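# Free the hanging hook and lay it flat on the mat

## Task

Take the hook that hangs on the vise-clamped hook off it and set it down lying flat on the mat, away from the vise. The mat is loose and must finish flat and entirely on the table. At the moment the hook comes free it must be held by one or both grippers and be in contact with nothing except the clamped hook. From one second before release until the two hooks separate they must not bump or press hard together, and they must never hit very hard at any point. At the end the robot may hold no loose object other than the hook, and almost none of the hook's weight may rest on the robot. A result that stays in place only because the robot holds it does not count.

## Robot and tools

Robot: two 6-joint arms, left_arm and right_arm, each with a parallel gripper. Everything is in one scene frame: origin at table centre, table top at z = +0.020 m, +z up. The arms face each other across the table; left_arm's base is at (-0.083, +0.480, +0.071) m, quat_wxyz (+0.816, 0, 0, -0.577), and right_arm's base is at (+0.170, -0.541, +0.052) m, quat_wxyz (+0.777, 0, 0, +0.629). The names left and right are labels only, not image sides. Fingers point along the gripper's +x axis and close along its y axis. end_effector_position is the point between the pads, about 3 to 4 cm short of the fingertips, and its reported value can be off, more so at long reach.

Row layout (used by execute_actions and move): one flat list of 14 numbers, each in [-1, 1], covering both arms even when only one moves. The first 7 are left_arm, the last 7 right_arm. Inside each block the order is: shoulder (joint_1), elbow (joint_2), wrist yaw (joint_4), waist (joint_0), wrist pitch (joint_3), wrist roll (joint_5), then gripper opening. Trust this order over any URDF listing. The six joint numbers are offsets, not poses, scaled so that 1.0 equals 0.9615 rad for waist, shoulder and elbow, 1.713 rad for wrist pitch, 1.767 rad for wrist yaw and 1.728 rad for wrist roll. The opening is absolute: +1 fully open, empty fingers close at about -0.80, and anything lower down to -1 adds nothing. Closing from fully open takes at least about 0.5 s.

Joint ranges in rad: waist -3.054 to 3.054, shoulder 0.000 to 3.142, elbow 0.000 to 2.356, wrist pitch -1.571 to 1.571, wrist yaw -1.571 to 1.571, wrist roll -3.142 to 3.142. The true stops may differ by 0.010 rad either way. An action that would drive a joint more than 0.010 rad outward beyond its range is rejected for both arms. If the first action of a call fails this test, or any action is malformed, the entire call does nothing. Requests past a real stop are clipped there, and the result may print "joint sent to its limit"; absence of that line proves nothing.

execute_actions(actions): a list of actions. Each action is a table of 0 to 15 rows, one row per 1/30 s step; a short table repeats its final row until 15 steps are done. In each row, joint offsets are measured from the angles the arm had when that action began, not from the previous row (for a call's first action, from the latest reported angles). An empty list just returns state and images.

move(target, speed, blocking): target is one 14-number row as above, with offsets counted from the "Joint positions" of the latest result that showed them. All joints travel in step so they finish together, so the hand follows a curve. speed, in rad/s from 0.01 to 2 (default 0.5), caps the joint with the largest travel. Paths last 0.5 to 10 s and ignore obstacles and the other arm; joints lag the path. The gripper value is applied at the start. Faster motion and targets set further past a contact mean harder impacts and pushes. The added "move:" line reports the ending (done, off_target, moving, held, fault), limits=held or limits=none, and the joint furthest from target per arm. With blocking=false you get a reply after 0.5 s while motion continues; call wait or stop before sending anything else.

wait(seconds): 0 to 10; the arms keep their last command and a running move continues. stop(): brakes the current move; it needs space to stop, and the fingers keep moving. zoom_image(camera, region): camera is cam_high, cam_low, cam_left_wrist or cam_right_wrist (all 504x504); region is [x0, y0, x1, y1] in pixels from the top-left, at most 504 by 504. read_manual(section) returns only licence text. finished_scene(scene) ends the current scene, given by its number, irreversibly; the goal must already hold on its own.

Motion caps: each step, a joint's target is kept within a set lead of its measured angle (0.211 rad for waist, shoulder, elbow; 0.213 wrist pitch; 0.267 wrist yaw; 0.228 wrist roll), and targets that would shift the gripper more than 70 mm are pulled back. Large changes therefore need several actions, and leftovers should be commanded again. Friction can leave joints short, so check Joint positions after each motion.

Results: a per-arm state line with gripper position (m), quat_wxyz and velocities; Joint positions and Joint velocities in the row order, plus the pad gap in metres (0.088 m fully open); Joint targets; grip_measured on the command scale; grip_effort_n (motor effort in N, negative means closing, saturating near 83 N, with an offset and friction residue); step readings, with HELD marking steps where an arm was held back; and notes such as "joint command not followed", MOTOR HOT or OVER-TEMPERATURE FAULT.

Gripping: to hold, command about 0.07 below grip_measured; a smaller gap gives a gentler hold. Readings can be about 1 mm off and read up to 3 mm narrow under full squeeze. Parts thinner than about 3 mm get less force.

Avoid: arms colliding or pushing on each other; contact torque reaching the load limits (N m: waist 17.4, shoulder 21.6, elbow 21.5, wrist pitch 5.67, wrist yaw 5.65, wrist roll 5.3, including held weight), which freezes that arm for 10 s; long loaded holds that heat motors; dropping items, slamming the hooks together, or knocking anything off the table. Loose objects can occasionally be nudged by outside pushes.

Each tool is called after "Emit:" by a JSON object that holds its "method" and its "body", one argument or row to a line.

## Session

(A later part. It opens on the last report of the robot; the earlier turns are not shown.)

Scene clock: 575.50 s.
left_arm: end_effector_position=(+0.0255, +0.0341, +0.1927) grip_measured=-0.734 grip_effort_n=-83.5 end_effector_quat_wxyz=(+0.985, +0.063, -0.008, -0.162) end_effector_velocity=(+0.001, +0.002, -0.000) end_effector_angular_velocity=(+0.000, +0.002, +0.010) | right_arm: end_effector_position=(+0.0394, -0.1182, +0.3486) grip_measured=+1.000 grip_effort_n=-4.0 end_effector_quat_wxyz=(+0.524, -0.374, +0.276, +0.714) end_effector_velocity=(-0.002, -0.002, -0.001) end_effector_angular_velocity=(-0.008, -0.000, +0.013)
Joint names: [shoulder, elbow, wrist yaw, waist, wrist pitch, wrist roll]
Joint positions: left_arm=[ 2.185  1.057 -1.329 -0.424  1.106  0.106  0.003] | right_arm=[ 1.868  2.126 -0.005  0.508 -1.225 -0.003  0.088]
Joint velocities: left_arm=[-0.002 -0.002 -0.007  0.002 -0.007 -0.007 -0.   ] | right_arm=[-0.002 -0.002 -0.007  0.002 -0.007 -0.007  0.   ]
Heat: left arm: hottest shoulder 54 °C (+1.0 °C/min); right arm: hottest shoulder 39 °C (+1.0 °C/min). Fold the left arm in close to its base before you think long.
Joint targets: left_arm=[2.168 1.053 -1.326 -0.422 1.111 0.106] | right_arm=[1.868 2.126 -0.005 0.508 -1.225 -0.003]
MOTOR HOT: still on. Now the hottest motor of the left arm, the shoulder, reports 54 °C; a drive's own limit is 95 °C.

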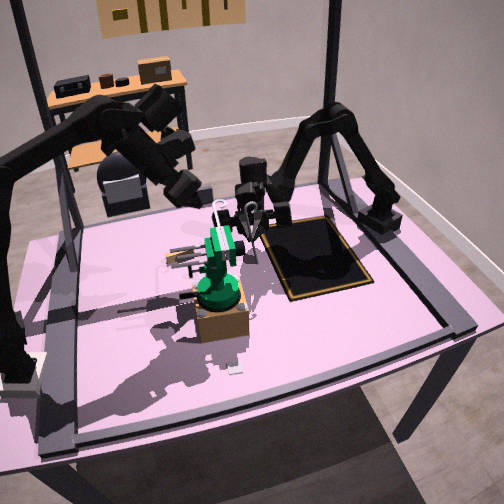

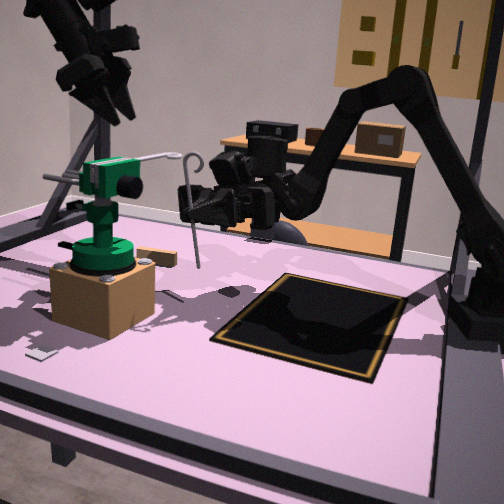

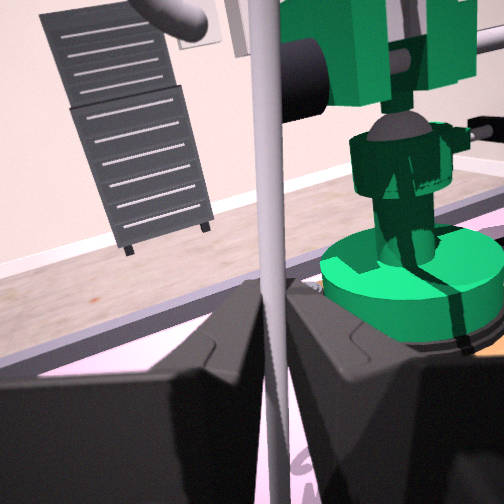

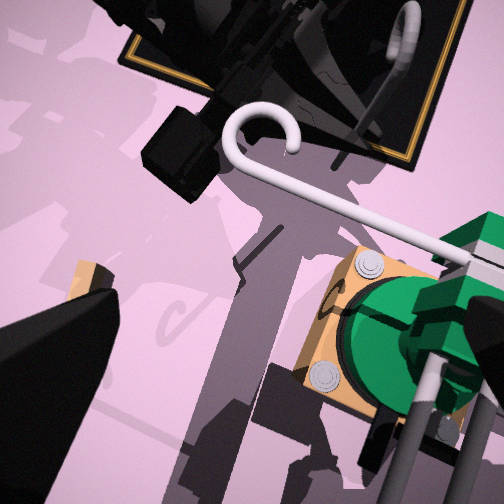

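Emit:
{"method": "move", "body": {
  "target": [-0.66,-0.215,0,0,-0.879,0,-0.76, 0,0,0,0,0,0,1],
  "speed": 0.6
}}

Scene clock: 655.60 s.
left_arm: end_effector_position=(+0.0378, +0.1790, +0.2325) grip_measured=-0.734 grip_effort_n=-83.5 end_effector_quat_wxyz=(+0.811, +0.567, +0.034, -0.140) end_effector_velocity=(-0.000, +0.001, +0.003) end_effector_angular_velocity=(+0.004, -0.008, -0.001) | right_arm: end_effector_position=(+0.0394, -0.1182, +0.3486) grip_measured=+1.000 grip_effort_n=-3.5 end_effector_quat_wxyz=(+0.524, -0.374, +0.276, +0.714) end_effector_velocity=(+0.001, -0.002, -0.001) end_effector_angular_velocity=(-0.008, -0.000, +0.008)
Joint names: [shoulder, elbow, wrist yaw, waist, wrist pitch, wrist roll]
Joint positions: left_arm=[ 1.562  0.856 -1.329 -0.424 -0.398  0.106  0.003] | right_arm=[ 1.868  2.126 -0.005  0.508 -1.225 -0.003  0.088]
Joint velocities: left_arm=[-0.007  0.002 -0.007 -0.002 -0.007  0.007  0.   ] | right_arm=[-0.002 -0.002 -0.007 -0.002 -0.007 -0.007  0.   ]
Heat: left arm: hottest shoulder 54 °C (+0.0 °C/min); right arm: hottest shoulder 40 °C (+1.0 °C/min). Fold the left arm in close to its base before you think long.
Joint targets: left_arm=[1.550 0.851 -1.329 -0.424 -0.400 0.106] | right_arm=[1.868 2.126 -0.005 0.508 -1.225 -0.003]
MOTOR HOT: still on. Now the hottest motor of the left arm, the shoulder, reports 54 °C; a drive's own limit is 95 °C.
move: off_target (left_arm); limits=none; left_arm: farthest joint: the shoulder, 0.012 radians from its target (0.634 radians at the start); right_arm: farthest joint: the waist, 0.000 radians from its target (0.000 radians at the start)

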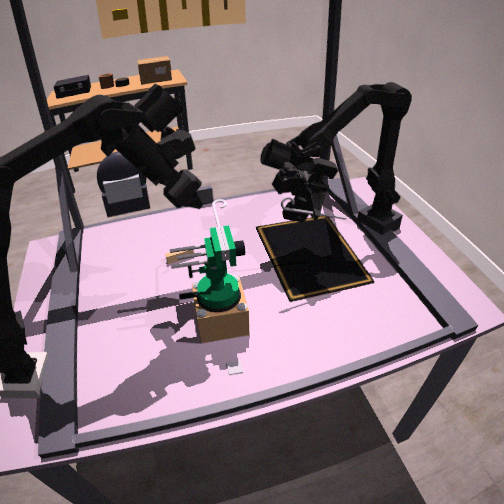

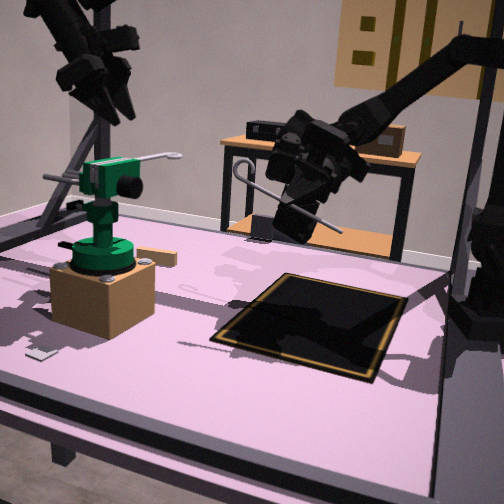

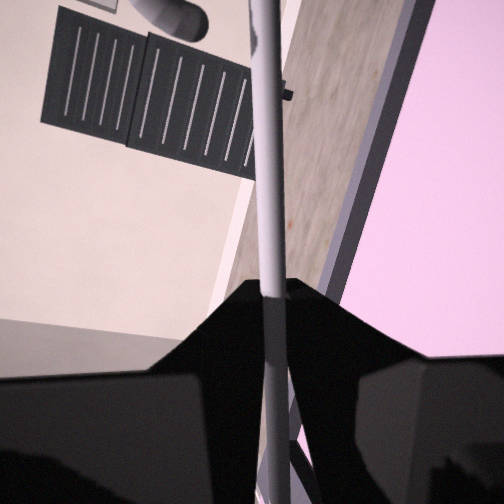

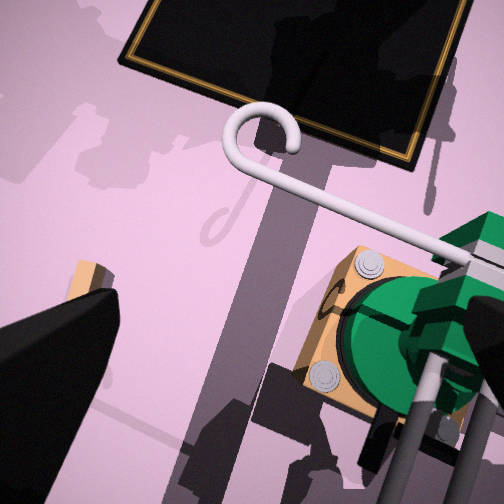

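Emit:
{"method": "move", "body": {
  "target": [-0.26,-0.241,0.752,0.270,-0.050,-0.918,-0.76, 0,0,0,0,0,0,1],
  "speed": 0.7
}}

Scene clock: 664.17 s.
left_arm: end_effector_position=(-0.0374, +0.2179, +0.1191) grip_measured=-0.734 grip_effort_n=-83.5 end_effector_quat_wxyz=(+0.712, -0.165, +0.673, -0.111) end_effector_velocity=(+0.000, +0.002, -0.002) end_effector_angular_velocity=(+0.014, -0.007, -0.006) | right_arm: end_effector_position=(+0.0394, -0.1182, +0.3486) grip_measured=+1.000 grip_effort_n=-3.5 end_effector_quat_wxyz=(+0.524, -0.374, +0.276, +0.714) end_effector_velocity=(+0.000, -0.002, +0.001) end_effector_angular_velocity=(-0.003, +0.001, +0.008)
Joint names: [shoulder, elbow, wrist yaw, waist, wrist pitch, wrist roll]
Joint positions: left_arm=[ 1.321  0.629 -0.002 -0.168 -0.481 -1.476  0.003] | right_arm=[ 1.868  2.126 -0.005  0.508 -1.225 -0.003  0.088]
Joint velocities: left_arm=[ 0.002 -0.002 -0.007 -0.002 -0.007  0.007 -0.   ] | right_arm=[-0.002  0.002 -0.007 -0.002 -0.007 -0.007  0.   ]
Heat: left arm: hottest shoulder 51 °C (-3.0 °C/min); right arm: hottest shoulder 40 °C (+1.0 °C/min). Fold the left arm in close to its base before you think long.
Joint targets: left_arm=[1.312 0.624 0.000 -0.165 -0.483 -1.480] | right_arm=[1.868 2.126 -0.005 0.508 -1.225 -0.003]
MOTOR HOT: still on. Now the hottest motor of the left arm, the shoulder, reports 51 °C; a drive's own limit is 95 °C.
move: done; limits=none; left_arm: farthest joint: the shoulder, 0.009 radians from its target (0.250 radians at the start); right_arm: farthest joint: the waist, 0.000 radians from its target (0.000 radians at the start)

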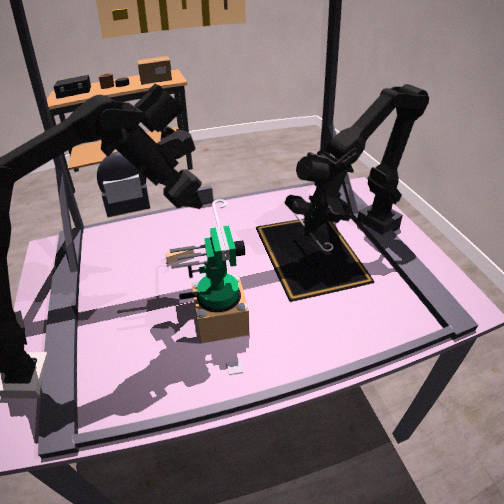

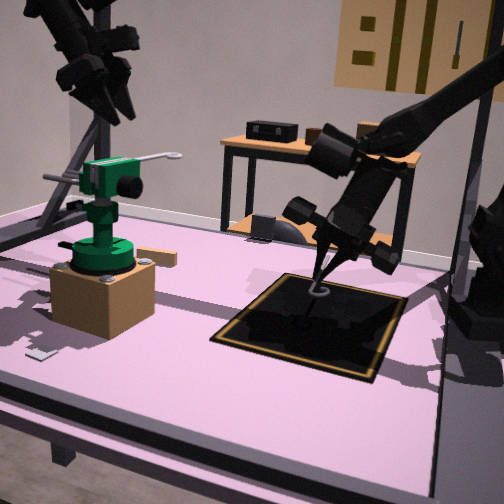

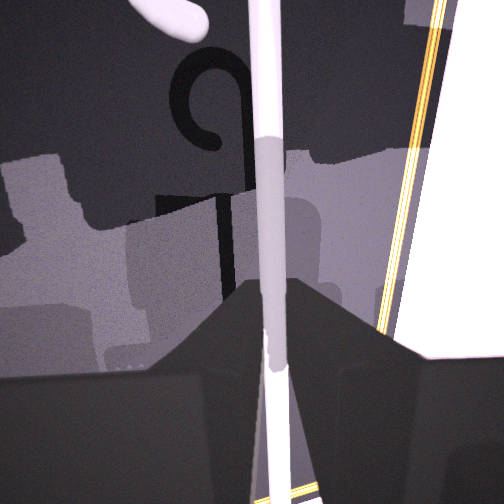

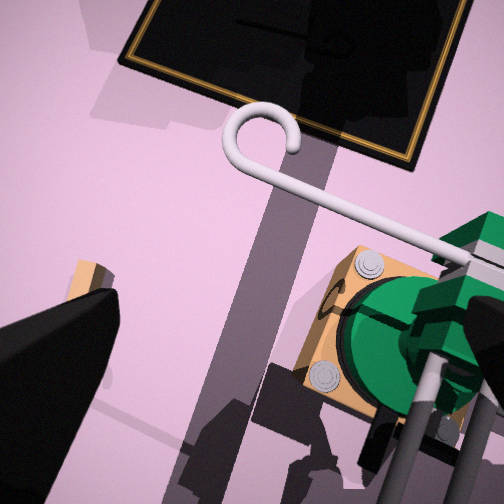

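Emit:
{"method": "zoom_image", "body": {
  "camera": "cam_high",
  "region": [240,170,400,310]
}}

Emit:
{"method": "zoom_image", "body": {
  "camera": "cam_low",
  "region": [200,200,440,390]
}}

Region (240, 170, 400, 310) of cam_high's 504x504 image, scaled by 3.150, with more detail than that image has; it fills the top 441 rows of this view, and the rest is white.

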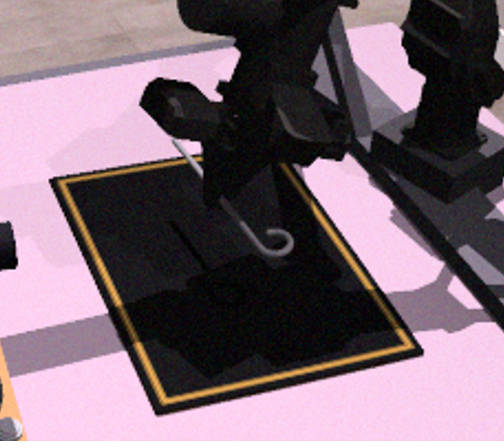

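Region (200, 200, 440, 390) of cam_low's 504x504 image, scaled by 2.100, with more detail than that image has; it fills the top 399 rows of this view, and the rest is white.

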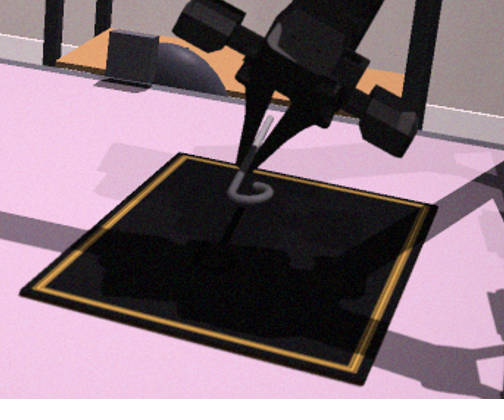

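Emit:
{"method": "move", "body": {
  "target": [0.154,-0.121,0,0,0.144,0,-0.76, 0,0,0,0,0,0,1],
  "speed": 0.25
}}

Scene clock: 675.93 s.
left_arm: end_effector_position=(-0.0374, +0.2184, +0.0710) grip_measured=-0.734 grip_effort_n=-83.5 end_effector_quat_wxyz=(+0.712, -0.161, +0.675, -0.107) end_effector_velocity=(+0.004, +0.002, -0.001) end_effector_angular_velocity=(+0.011, -0.022, +0.004) | right_arm: end_effector_position=(+0.0394, -0.1182, +0.3486) grip_measured=+1.000 grip_effort_n=-3.5 end_effector_quat_wxyz=(+0.524, -0.374, +0.276, +0.714) end_effector_velocity=(-0.002, -0.002, -0.001) end_effector_angular_velocity=(-0.008, -0.000, +0.013)
Joint names: [shoulder, elbow, wrist yaw, waist, wrist pitch, wrist roll]
Joint positions: left_arm=[ 1.465  0.518 -0.002 -0.168 -0.239 -1.476  0.003] | right_arm=[ 1.868  2.126 -0.005  0.508 -1.225 -0.003  0.088]
Joint velocities: left_arm=[ 0.002  0.002 -0.022  0.002 -0.007  0.007 -0.   ] | right_arm=[-0.002 -0.002 -0.007  0.002 -0.007 -0.007  0.   ]
Heat: left arm: hottest shoulder 48 °C (-6.1 °C/min); right arm: hottest shoulder 40 °C (+1.0 °C/min). Fold the left arm in close to its base before you think long.
Joint targets: left_arm=[1.469 0.513 -0.002 -0.168 -0.235 -1.476] | right_arm=[1.868 2.126 -0.005 0.508 -1.225 -0.003]
MOTOR HOT: still on. Now the hottest motor of the left arm, the shoulder, reports 48 °C; a drive's own limit is 95 °C.
move: done; limits=none; left_arm: farthest joint: the elbow, 0.005 radians from its target (0.117 radians at the start); right_arm: farthest joint: the waist, 0.000 radians from its target (0.000 radians at the start)

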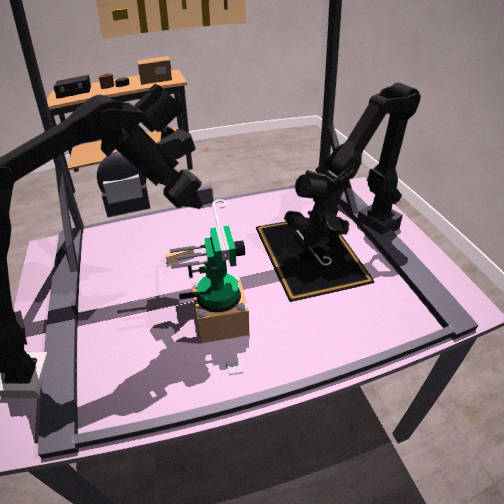

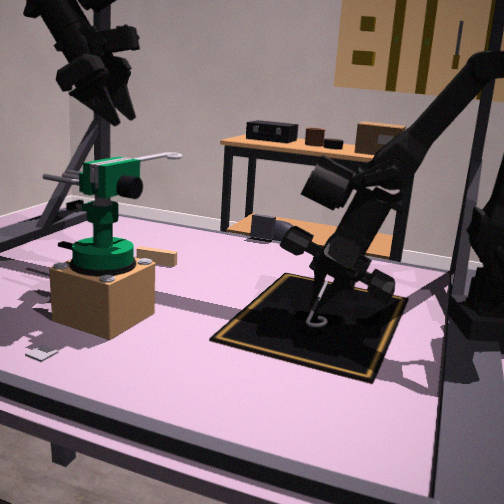

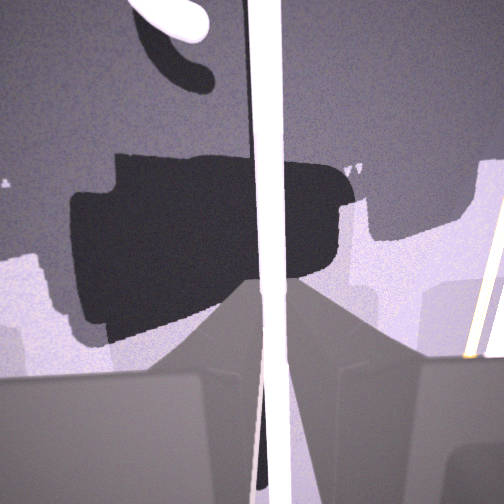

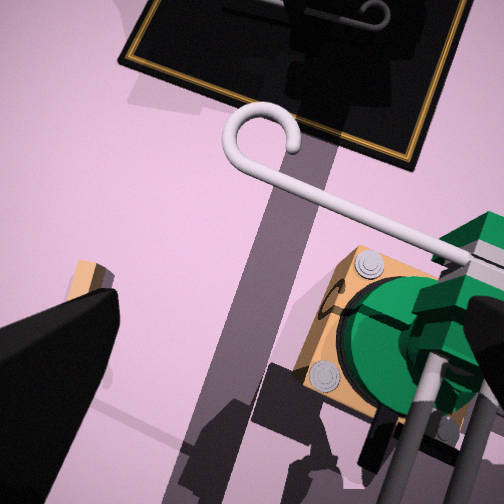

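Emit:
{"method": "move", "body": {
  "target": [0.027,-0.023,0,0,0.025,0,-0.76, 0,0,0,0,0,0,1],
  "speed": 0.06
}}

Scene clock: 682.73 s.
left_arm: end_effector_position=(-0.0376, +0.2193, +0.0642) grip_measured=-0.734 grip_effort_n=-83.5 end_effector_quat_wxyz=(+0.712, -0.161, +0.675, -0.107) end_effector_velocity=(+0.002, +0.005, -0.002) end_effector_angular_velocity=(+0.024, -0.008, +0.026) | right_arm: end_effector_position=(+0.0394, -0.1182, +0.3486) grip_measured=+1.000 grip_effort_n=-4.0 end_effector_quat_wxyz=(+0.524, -0.374, +0.276, +0.714) end_effector_velocity=(-0.002, +0.000, +0.001) end_effector_angular_velocity=(+0.006, +0.004, +0.013)
Joint names: [shoulder, elbow, wrist yaw, waist, wrist pitch, wrist roll]
Joint positions: left_arm=[ 1.486  0.5   -0.002 -0.168 -0.2   -1.476  0.003] | right_arm=[ 1.868  2.126 -0.005  0.508 -1.225 -0.003  0.088]
Joint velocities: left_arm=[-0.002 -0.002 -0.022 -0.002 -0.022 -0.022 -0.   ] | right_arm=[-0.002 -0.002 -0.007  0.002  0.007 -0.007  0.   ]
Heat: left arm: hottest shoulder 46 °C (-8.1 °C/min); right arm: hottest shoulder 40 °C (+0.0 °C/min).
Joint targets: left_arm=[1.491 0.495 -0.002 -0.168 -0.196 -1.476] | right_arm=[1.868 2.126 -0.005 0.508 -1.225 -0.003]
MOTOR HOT: cleared. Now the hottest motor of the left arm, the shoulder, reports 46 °C.
move: done; limits=none; left_arm: farthest joint: the shoulder, 0.005 radians from its target (0.026 radians at the start); right_arm: farthest joint: the waist, 0.000 radians from its target (0.000 radians at the start)

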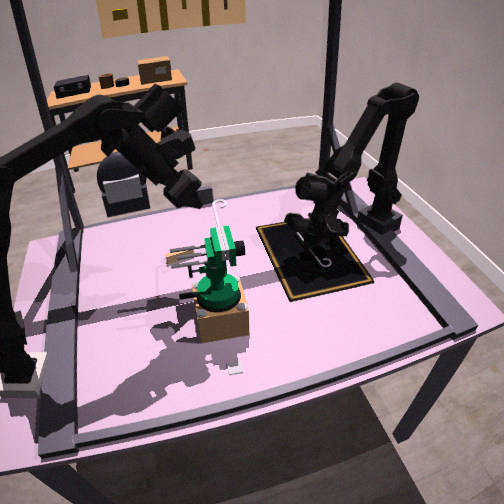

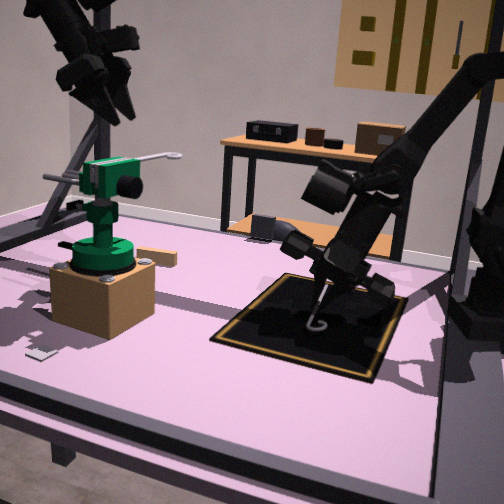

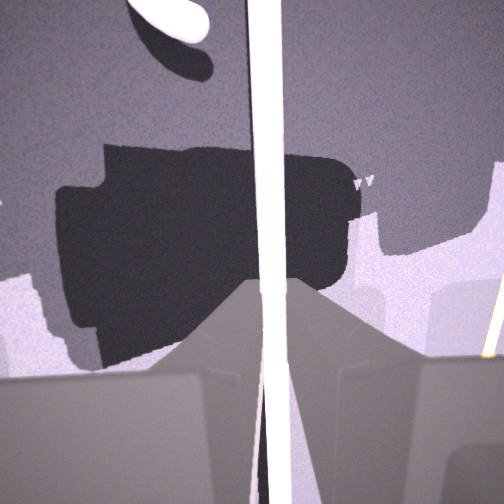

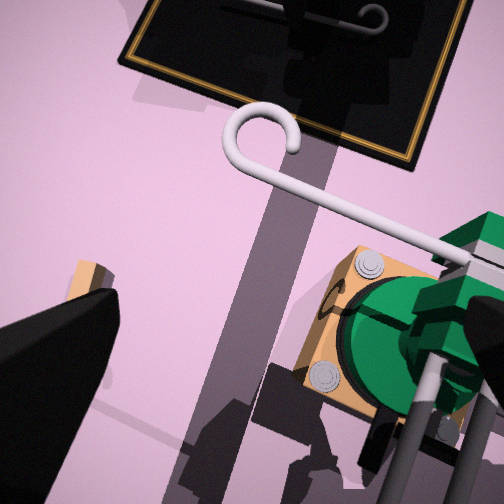

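Emit:
{"method": "move", "body": {
  "target": [0.017,-0.0145,0,0,0.0135,0,-0.76, 0,0,0,0,0,0,1],
  "speed": 0.04
}}

Emit:
{"method": "zoom_image", "body": {
  "camera": "cam_low",
  "region": [270,260,390,360]
}}

Scene clock: 688.37 s.
left_arm: end_effector_position=(-0.0376, +0.2191, +0.0624) grip_measured=-0.734 grip_effort_n=-83.5 end_effector_quat_wxyz=(+0.712, -0.162, +0.674, -0.108) end_effector_velocity=(-0.001, -0.003, +0.003) end_effector_angular_velocity=(-0.019, +0.012, +0.015) | right_arm: end_effector_position=(+0.0394, -0.1182, +0.3486) grip_measured=+1.000 grip_effort_n=-3.5 end_effector_quat_wxyz=(+0.524, -0.374, +0.276, +0.714) end_effector_velocity=(+0.001, -0.004, -0.003) end_effector_angular_velocity=(-0.022, -0.005, +0.008)
Joint names: [shoulder, elbow, wrist yaw, waist, wrist pitch, wrist roll]
Joint positions: left_arm=[ 1.492  0.494 -0.002 -0.168 -0.184 -1.476  0.003] | right_arm=[ 1.868  2.126 -0.005  0.508 -1.225 -0.003  0.088]
Joint velocities: left_arm=[-0.007  0.002  0.007 -0.002  0.007 -0.022 -0.   ] | right_arm=[-0.002 -0.002 -0.007 -0.002 -0.022 -0.007  0.   ]
Heat: left arm: hottest shoulder 45 °C (-9.0 °C/min); right arm: hottest shoulder 40 °C (+0.0 °C/min).
Joint targets: left_arm=[1.503 0.486 -0.002 -0.168 -0.177 -1.476] | right_arm=[1.868 2.126 -0.005 0.508 -1.225 -0.003]
move: off_target (left_arm); limits=none; left_arm: farthest joint: the shoulder, 0.011 radians from its target (0.016 radians at the start); right_arm: farthest joint: the waist, 0.000 radians from its target (0.000 radians at the start)

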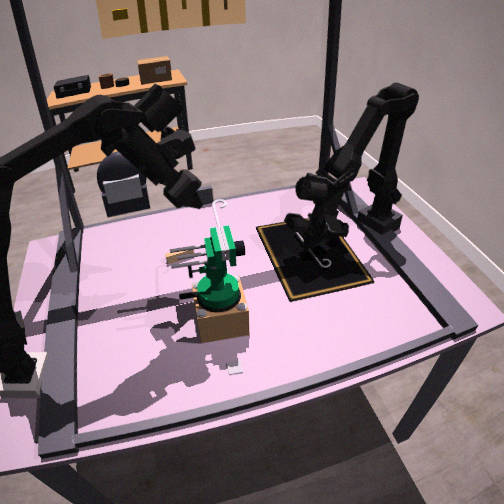

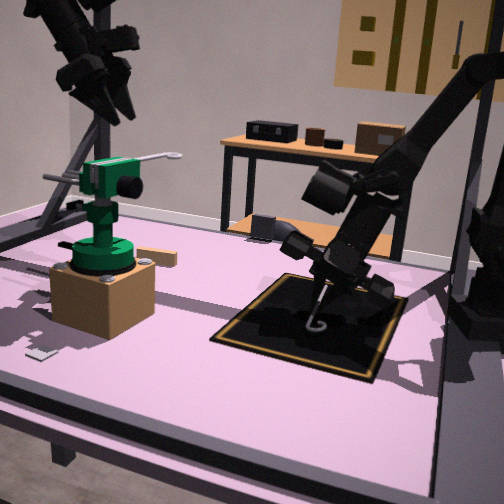

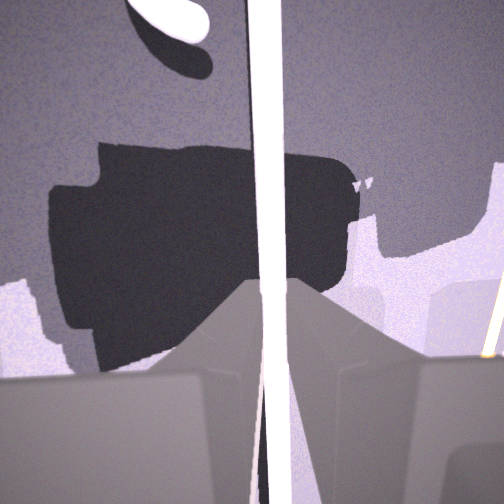

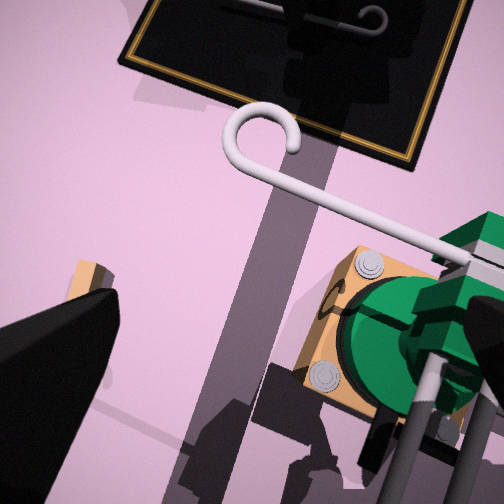

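Region (270, 260, 390, 360) of cam_low's 504x504 image, scaled by 4.200, with more detail than that image has.

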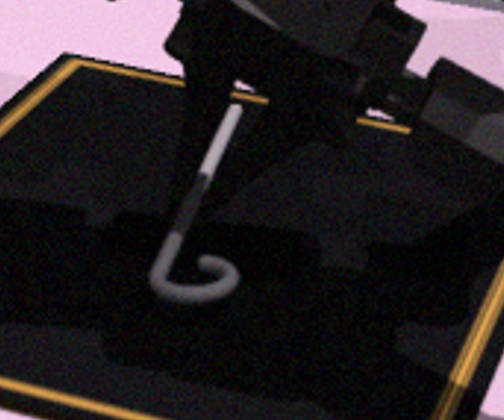

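Emit:
{"method": "move", "body": {
  "target": [0.02,-0.016,0,0,0.011,0,-0.76, 0,0,0,0,0,0,1],
  "speed": 0.04
}}

Scene clock: 695.33 s.
left_arm: end_effector_position=(-0.0377, +0.2197, +0.0613) grip_measured=-0.734 grip_effort_n=-83.5 end_effector_quat_wxyz=(+0.712, -0.163, +0.674, -0.109) end_effector_velocity=(+0.000, +0.001, -0.001) end_effector_angular_velocity=(+0.008, -0.003, +0.007) | right_arm: end_effector_position=(+0.0394, -0.1182, +0.3486) grip_measured=+1.000 grip_effort_n=-3.5 end_effector_quat_wxyz=(+0.524, -0.374, +0.276, +0.714) end_effector_velocity=(-0.001, +0.004, +0.001) end_effector_angular_velocity=(+0.016, +0.007, +0.008)
Joint names: [shoulder, elbow, wrist yaw, waist, wrist pitch, wrist roll]
Joint positions: left_arm=[ 1.493  0.488 -0.002 -0.168 -0.176 -1.476  0.003] | right_arm=[ 1.868  2.126 -0.005  0.508 -1.225 -0.003  0.088]
Joint velocities: left_arm=[ 0.002  0.002 -0.007 -0.002 -0.007 -0.007  0.   ] | right_arm=[ 0.002 -0.002 -0.007 -0.002  0.022 -0.007  0.   ]
Heat: left arm: hottest shoulder 43 °C (-11.0 °C/min); right arm: hottest shoulder 40 °C (+0.0 °C/min).
Joint targets: left_arm=[1.511 0.478 -0.002 -0.168 -0.165 -1.476] | right_arm=[1.868 2.126 -0.005 0.508 -1.225 -0.003]
move: off_target (left_arm); limits=none; left_arm: farthest joint: the shoulder, 0.018 radians from its target (0.019 radians at the start); right_arm: farthest joint: the waist, 0.000 radians from its target (0.000 radians at the start)

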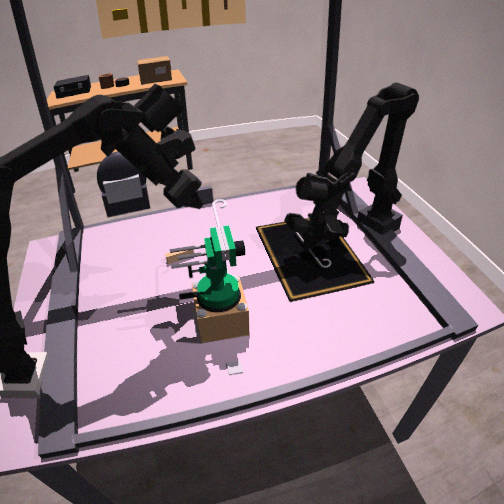

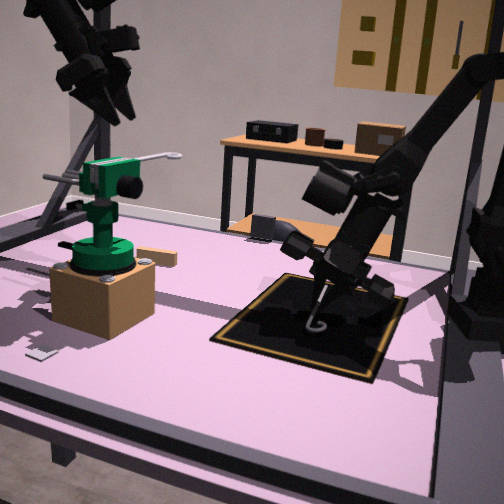

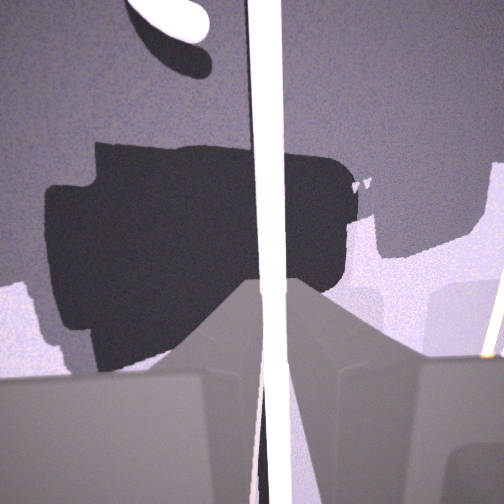

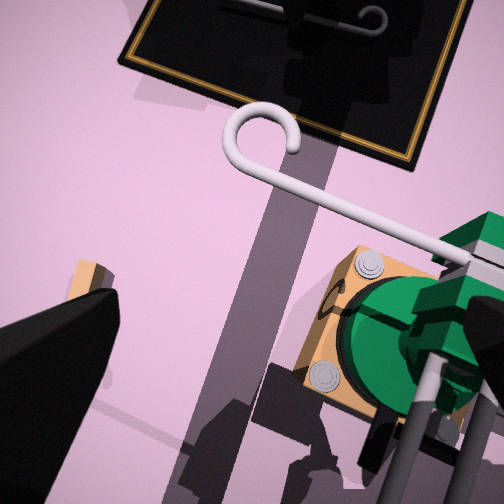

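Emit:
{"method": "move", "body": {
  "target": [-0.027,0,0,0,0,0,-0.76, 0,0,0,0,0,0,1],
  "speed": 0.05
}}

Scene clock: 702.53 s.
left_arm: end_effector_position=(-0.0374, +0.2179, +0.0653) grip_measured=-0.734 grip_effort_n=-83.5 end_effector_quat_wxyz=(+0.712, -0.168, +0.672, -0.114) end_effector_velocity=(+0.002, +0.003, -0.001) end_effector_angular_velocity=(+0.010, -0.016, +0.013) | right_arm: end_effector_position=(+0.0394, -0.1182, +0.3486) grip_measured=+1.000 grip_effort_n=-3.5 end_effector_quat_wxyz=(+0.524, -0.374, +0.276, +0.714) end_effector_velocity=(-0.002, -0.002, -0.003) end_effector_angular_velocity=(-0.018, +0.018, +0.004)
Joint names: [shoulder, elbow, wrist yaw, waist, wrist pitch, wrist roll]
Joint positions: left_arm=[ 1.477  0.488 -0.002 -0.168 -0.176 -1.476  0.003] | right_arm=[ 1.868  2.126 -0.005  0.508 -1.225 -0.003  0.088]
Joint velocities: left_arm=[-0.002 -0.002 -0.022 -0.002 -0.007 -0.007 -0.   ] | right_arm=[ 0.002 -0.002 -0.022 -0.002 -0.007  0.007  0.   ]
Heat: left arm: hottest shoulder 42 °C (-12.2 °C/min); right arm: hottest shoulder 41 °C (+1.0 °C/min).
Joint targets: left_arm=[1.467 0.488 -0.002 -0.168 -0.176 -1.476] | right_arm=[1.868 2.126 -0.005 0.508 -1.225 -0.003]
move: done; limits=none; left_arm: farthest joint: the shoulder, 0.010 radians from its target (0.026 radians at the start); right_arm: farthest joint: the waist, 0.000 radians from its target (0.000 radians at the start)

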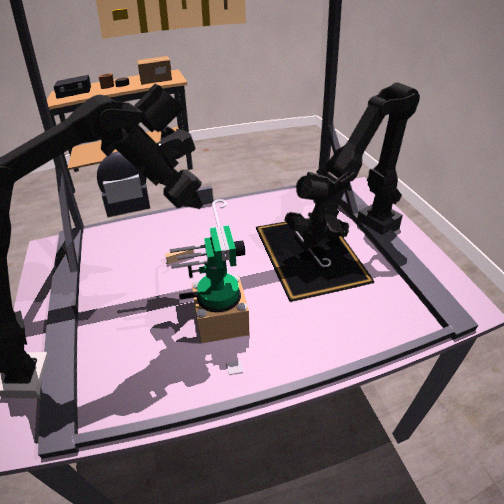

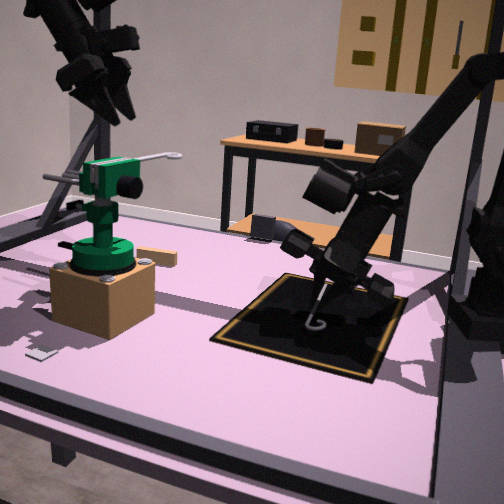

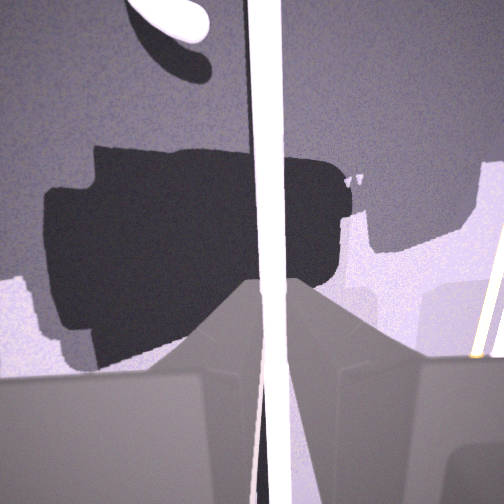

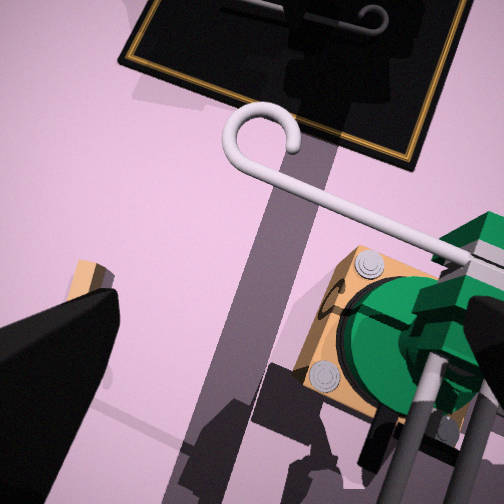

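Emit:
{"method": "execute_actions", "body": {
  "actions": [
    [[0.016,0,0,0,0,0,-0.76, 0,0,0,0,0,0,1]],
    [[0,0,0,0,0,0,-0.72, 0,0,0,0,0,0,1]],
    [[0,0,0,0,0,0,-0.69, 0,0,0,0,0,0,1]],
    [[0,0,0,0,0,0,-0.66, 0,0,0,0,0,0,1]]
  ]
}}

Scene clock: 715.17 s.
left_arm: end_effector_position=(-0.0375, +0.2189, +0.0630) grip_measured=-0.663 grip_effort_n=16.5 end_effector_quat_wxyz=(+0.712, -0.165, +0.673, -0.111) end_effector_velocity=(-0.000, +0.003, -0.001) end_effector_angular_velocity=(+0.008, -0.003, +0.007) | right_arm: end_effector_position=(+0.0394, -0.1182, +0.3486) grip_measured=+1.000 grip_effort_n=-3.5 end_effector_quat_wxyz=(+0.524, -0.374, +0.276, +0.714) end_effector_velocity=(+0.000, -0.002, +0.001) end_effector_angular_velocity=(-0.003, +0.001, +0.008)
Joint names: [shoulder, elbow, wrist yaw, waist, wrist pitch, wrist roll]
Joint positions: left_arm=[ 1.486  0.488 -0.002 -0.168 -0.176 -1.476  0.007] | right_arm=[ 1.868  2.126 -0.005  0.508 -1.225 -0.003  0.088]
Joint velocities: left_arm=[-0.007 -0.007 -0.007 -0.002 -0.007 -0.007  0.   ] | right_arm=[-0.002  0.002 -0.007 -0.002 -0.007 -0.007  0.   ]
Heat: left arm: hottest shoulder 41 °C (-13.1 °C/min); right arm: hottest shoulder 41 °C (+1.0 °C/min).
Joint targets: left_arm=[1.486 0.488 -0.002 -0.168 -0.176 -1.476] | right_arm=[1.868 2.126 -0.005 0.508 -1.225 -0.003]
Step readings (joint positions; steps 1 to 15: 1st action; 16 to 30: 2nd action; 31 to 45: 3rd action; 46 to 60: 4th action):
0: left_arm=[1.477 0.488 -0.002 -0.168 -0.176 -1.476] | right_arm=[1.868 2.126 -0.005 0.508 -1.225 -0.003]
1: left_arm=[1.477 0.488 -0.002 -0.168 -0.176 -1.476] | right_arm=[1.868 2.126 -0.005 0.508 -1.225 -0.003]
2: left_arm=[1.479 0.488 -0.002 -0.168 -0.176 -1.476] | right_arm=[1.868 2.126 -0.005 0.508 -1.225 -0.003]
4: left_arm=[1.483 0.488 -0.002 -0.168 -0.176 -1.476] | right_arm=[1.868 2.126 -0.005 0.508 -1.225 -0.003]
8: left_arm=[1.485 0.488 -0.002 -0.168 -0.176 -1.476] | right_arm=[1.868 2.126 -0.005 0.508 -1.225 -0.003]
15: left_arm=[1.486 0.488 -0.002 -0.168 -0.176 -1.476] | right_arm=[1.868 2.126 -0.005 0.508 -1.225 -0.003]
16: left_arm=[1.486 0.488 -0.002 -0.168 -0.176 -1.476] | right_arm=[1.868 2.126 -0.005 0.508 -1.225 -0.003]
17: left_arm=[1.486 0.488 -0.002 -0.168 -0.176 -1.476] | right_arm=[1.868 2.126 -0.005 0.508 -1.225 -0.003]
19: left_arm=[1.486 0.488 -0.002 -0.168 -0.176 -1.476] | right_arm=[1.868 2.126 -0.005 0.508 -1.225 -0.003]
23: left_arm=[1.486 0.488 -0.002 -0.168 -0.176 -1.476] | right_arm=[1.868 2.126 -0.005 0.508 -1.225 -0.003]
30: left_arm=[1.486 0.488 -0.002 -0.168 -0.176 -1.476] | right_arm=[1.868 2.126 -0.005 0.508 -1.225 -0.003]
31: left_arm=[1.486 0.488 -0.002 -0.168 -0.176 -1.476] | right_arm=[1.868 2.126 -0.005 0.508 -1.225 -0.003]
32: left_arm=[1.486 0.488 -0.002 -0.168 -0.176 -1.476] | right_arm=[1.868 2.126 -0.005 0.508 -1.225 -0.003]
34: left_arm=[1.486 0.488 -0.002 -0.168 -0.176 -1.476] | right_arm=[1.868 2.126 -0.005 0.508 -1.225 -0.003]
38: left_arm=[1.486 0.488 -0.002 -0.168 -0.176 -1.476] | right_arm=[1.868 2.126 -0.005 0.508 -1.225 -0.003]
45: left_arm=[1.486 0.488 -0.002 -0.168 -0.176 -1.476] | right_arm=[1.868 2.126 -0.005 0.508 -1.225 -0.003]
46: left_arm=[1.486 0.488 -0.002 -0.168 -0.176 -1.476] | right_arm=[1.868 2.126 -0.005 0.508 -1.225 -0.003]
47: left_arm=[1.486 0.488 -0.002 -0.168 -0.176 -1.476] | right_arm=[1.868 2.126 -0.005 0.508 -1.225 -0.003]
49: left_arm=[1.486 0.488 -0.002 -0.168 -0.176 -1.476] | right_arm=[1.868 2.126 -0.005 0.508 -1.225 -0.003]
53: left_arm=[1.486 0.488 -0.002 -0.168 -0.176 -1.476] | right_arm=[1.868 2.126 -0.005 0.508 -1.225 -0.003]
60: Joint positions above

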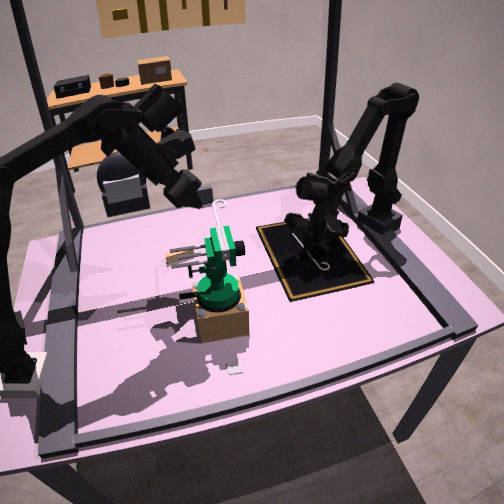

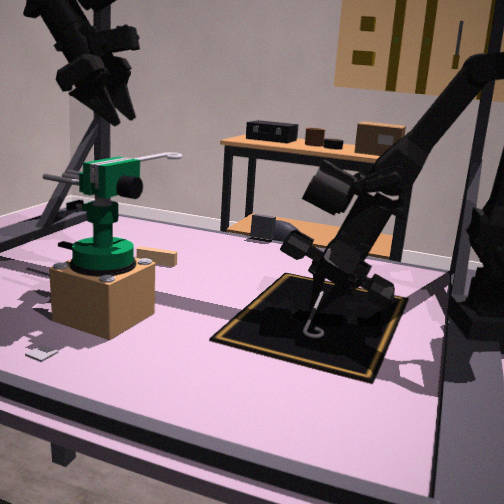

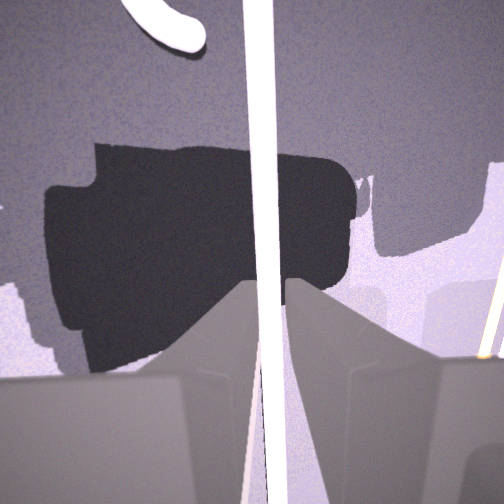

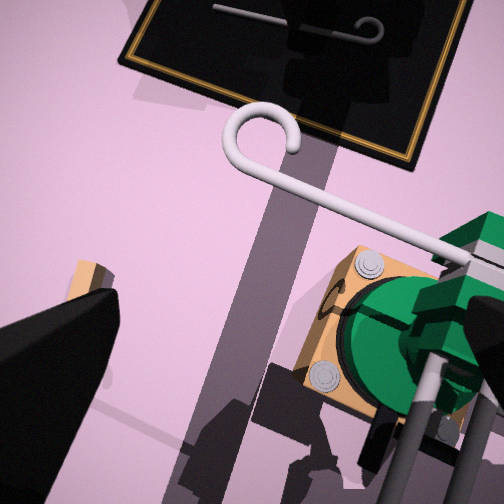

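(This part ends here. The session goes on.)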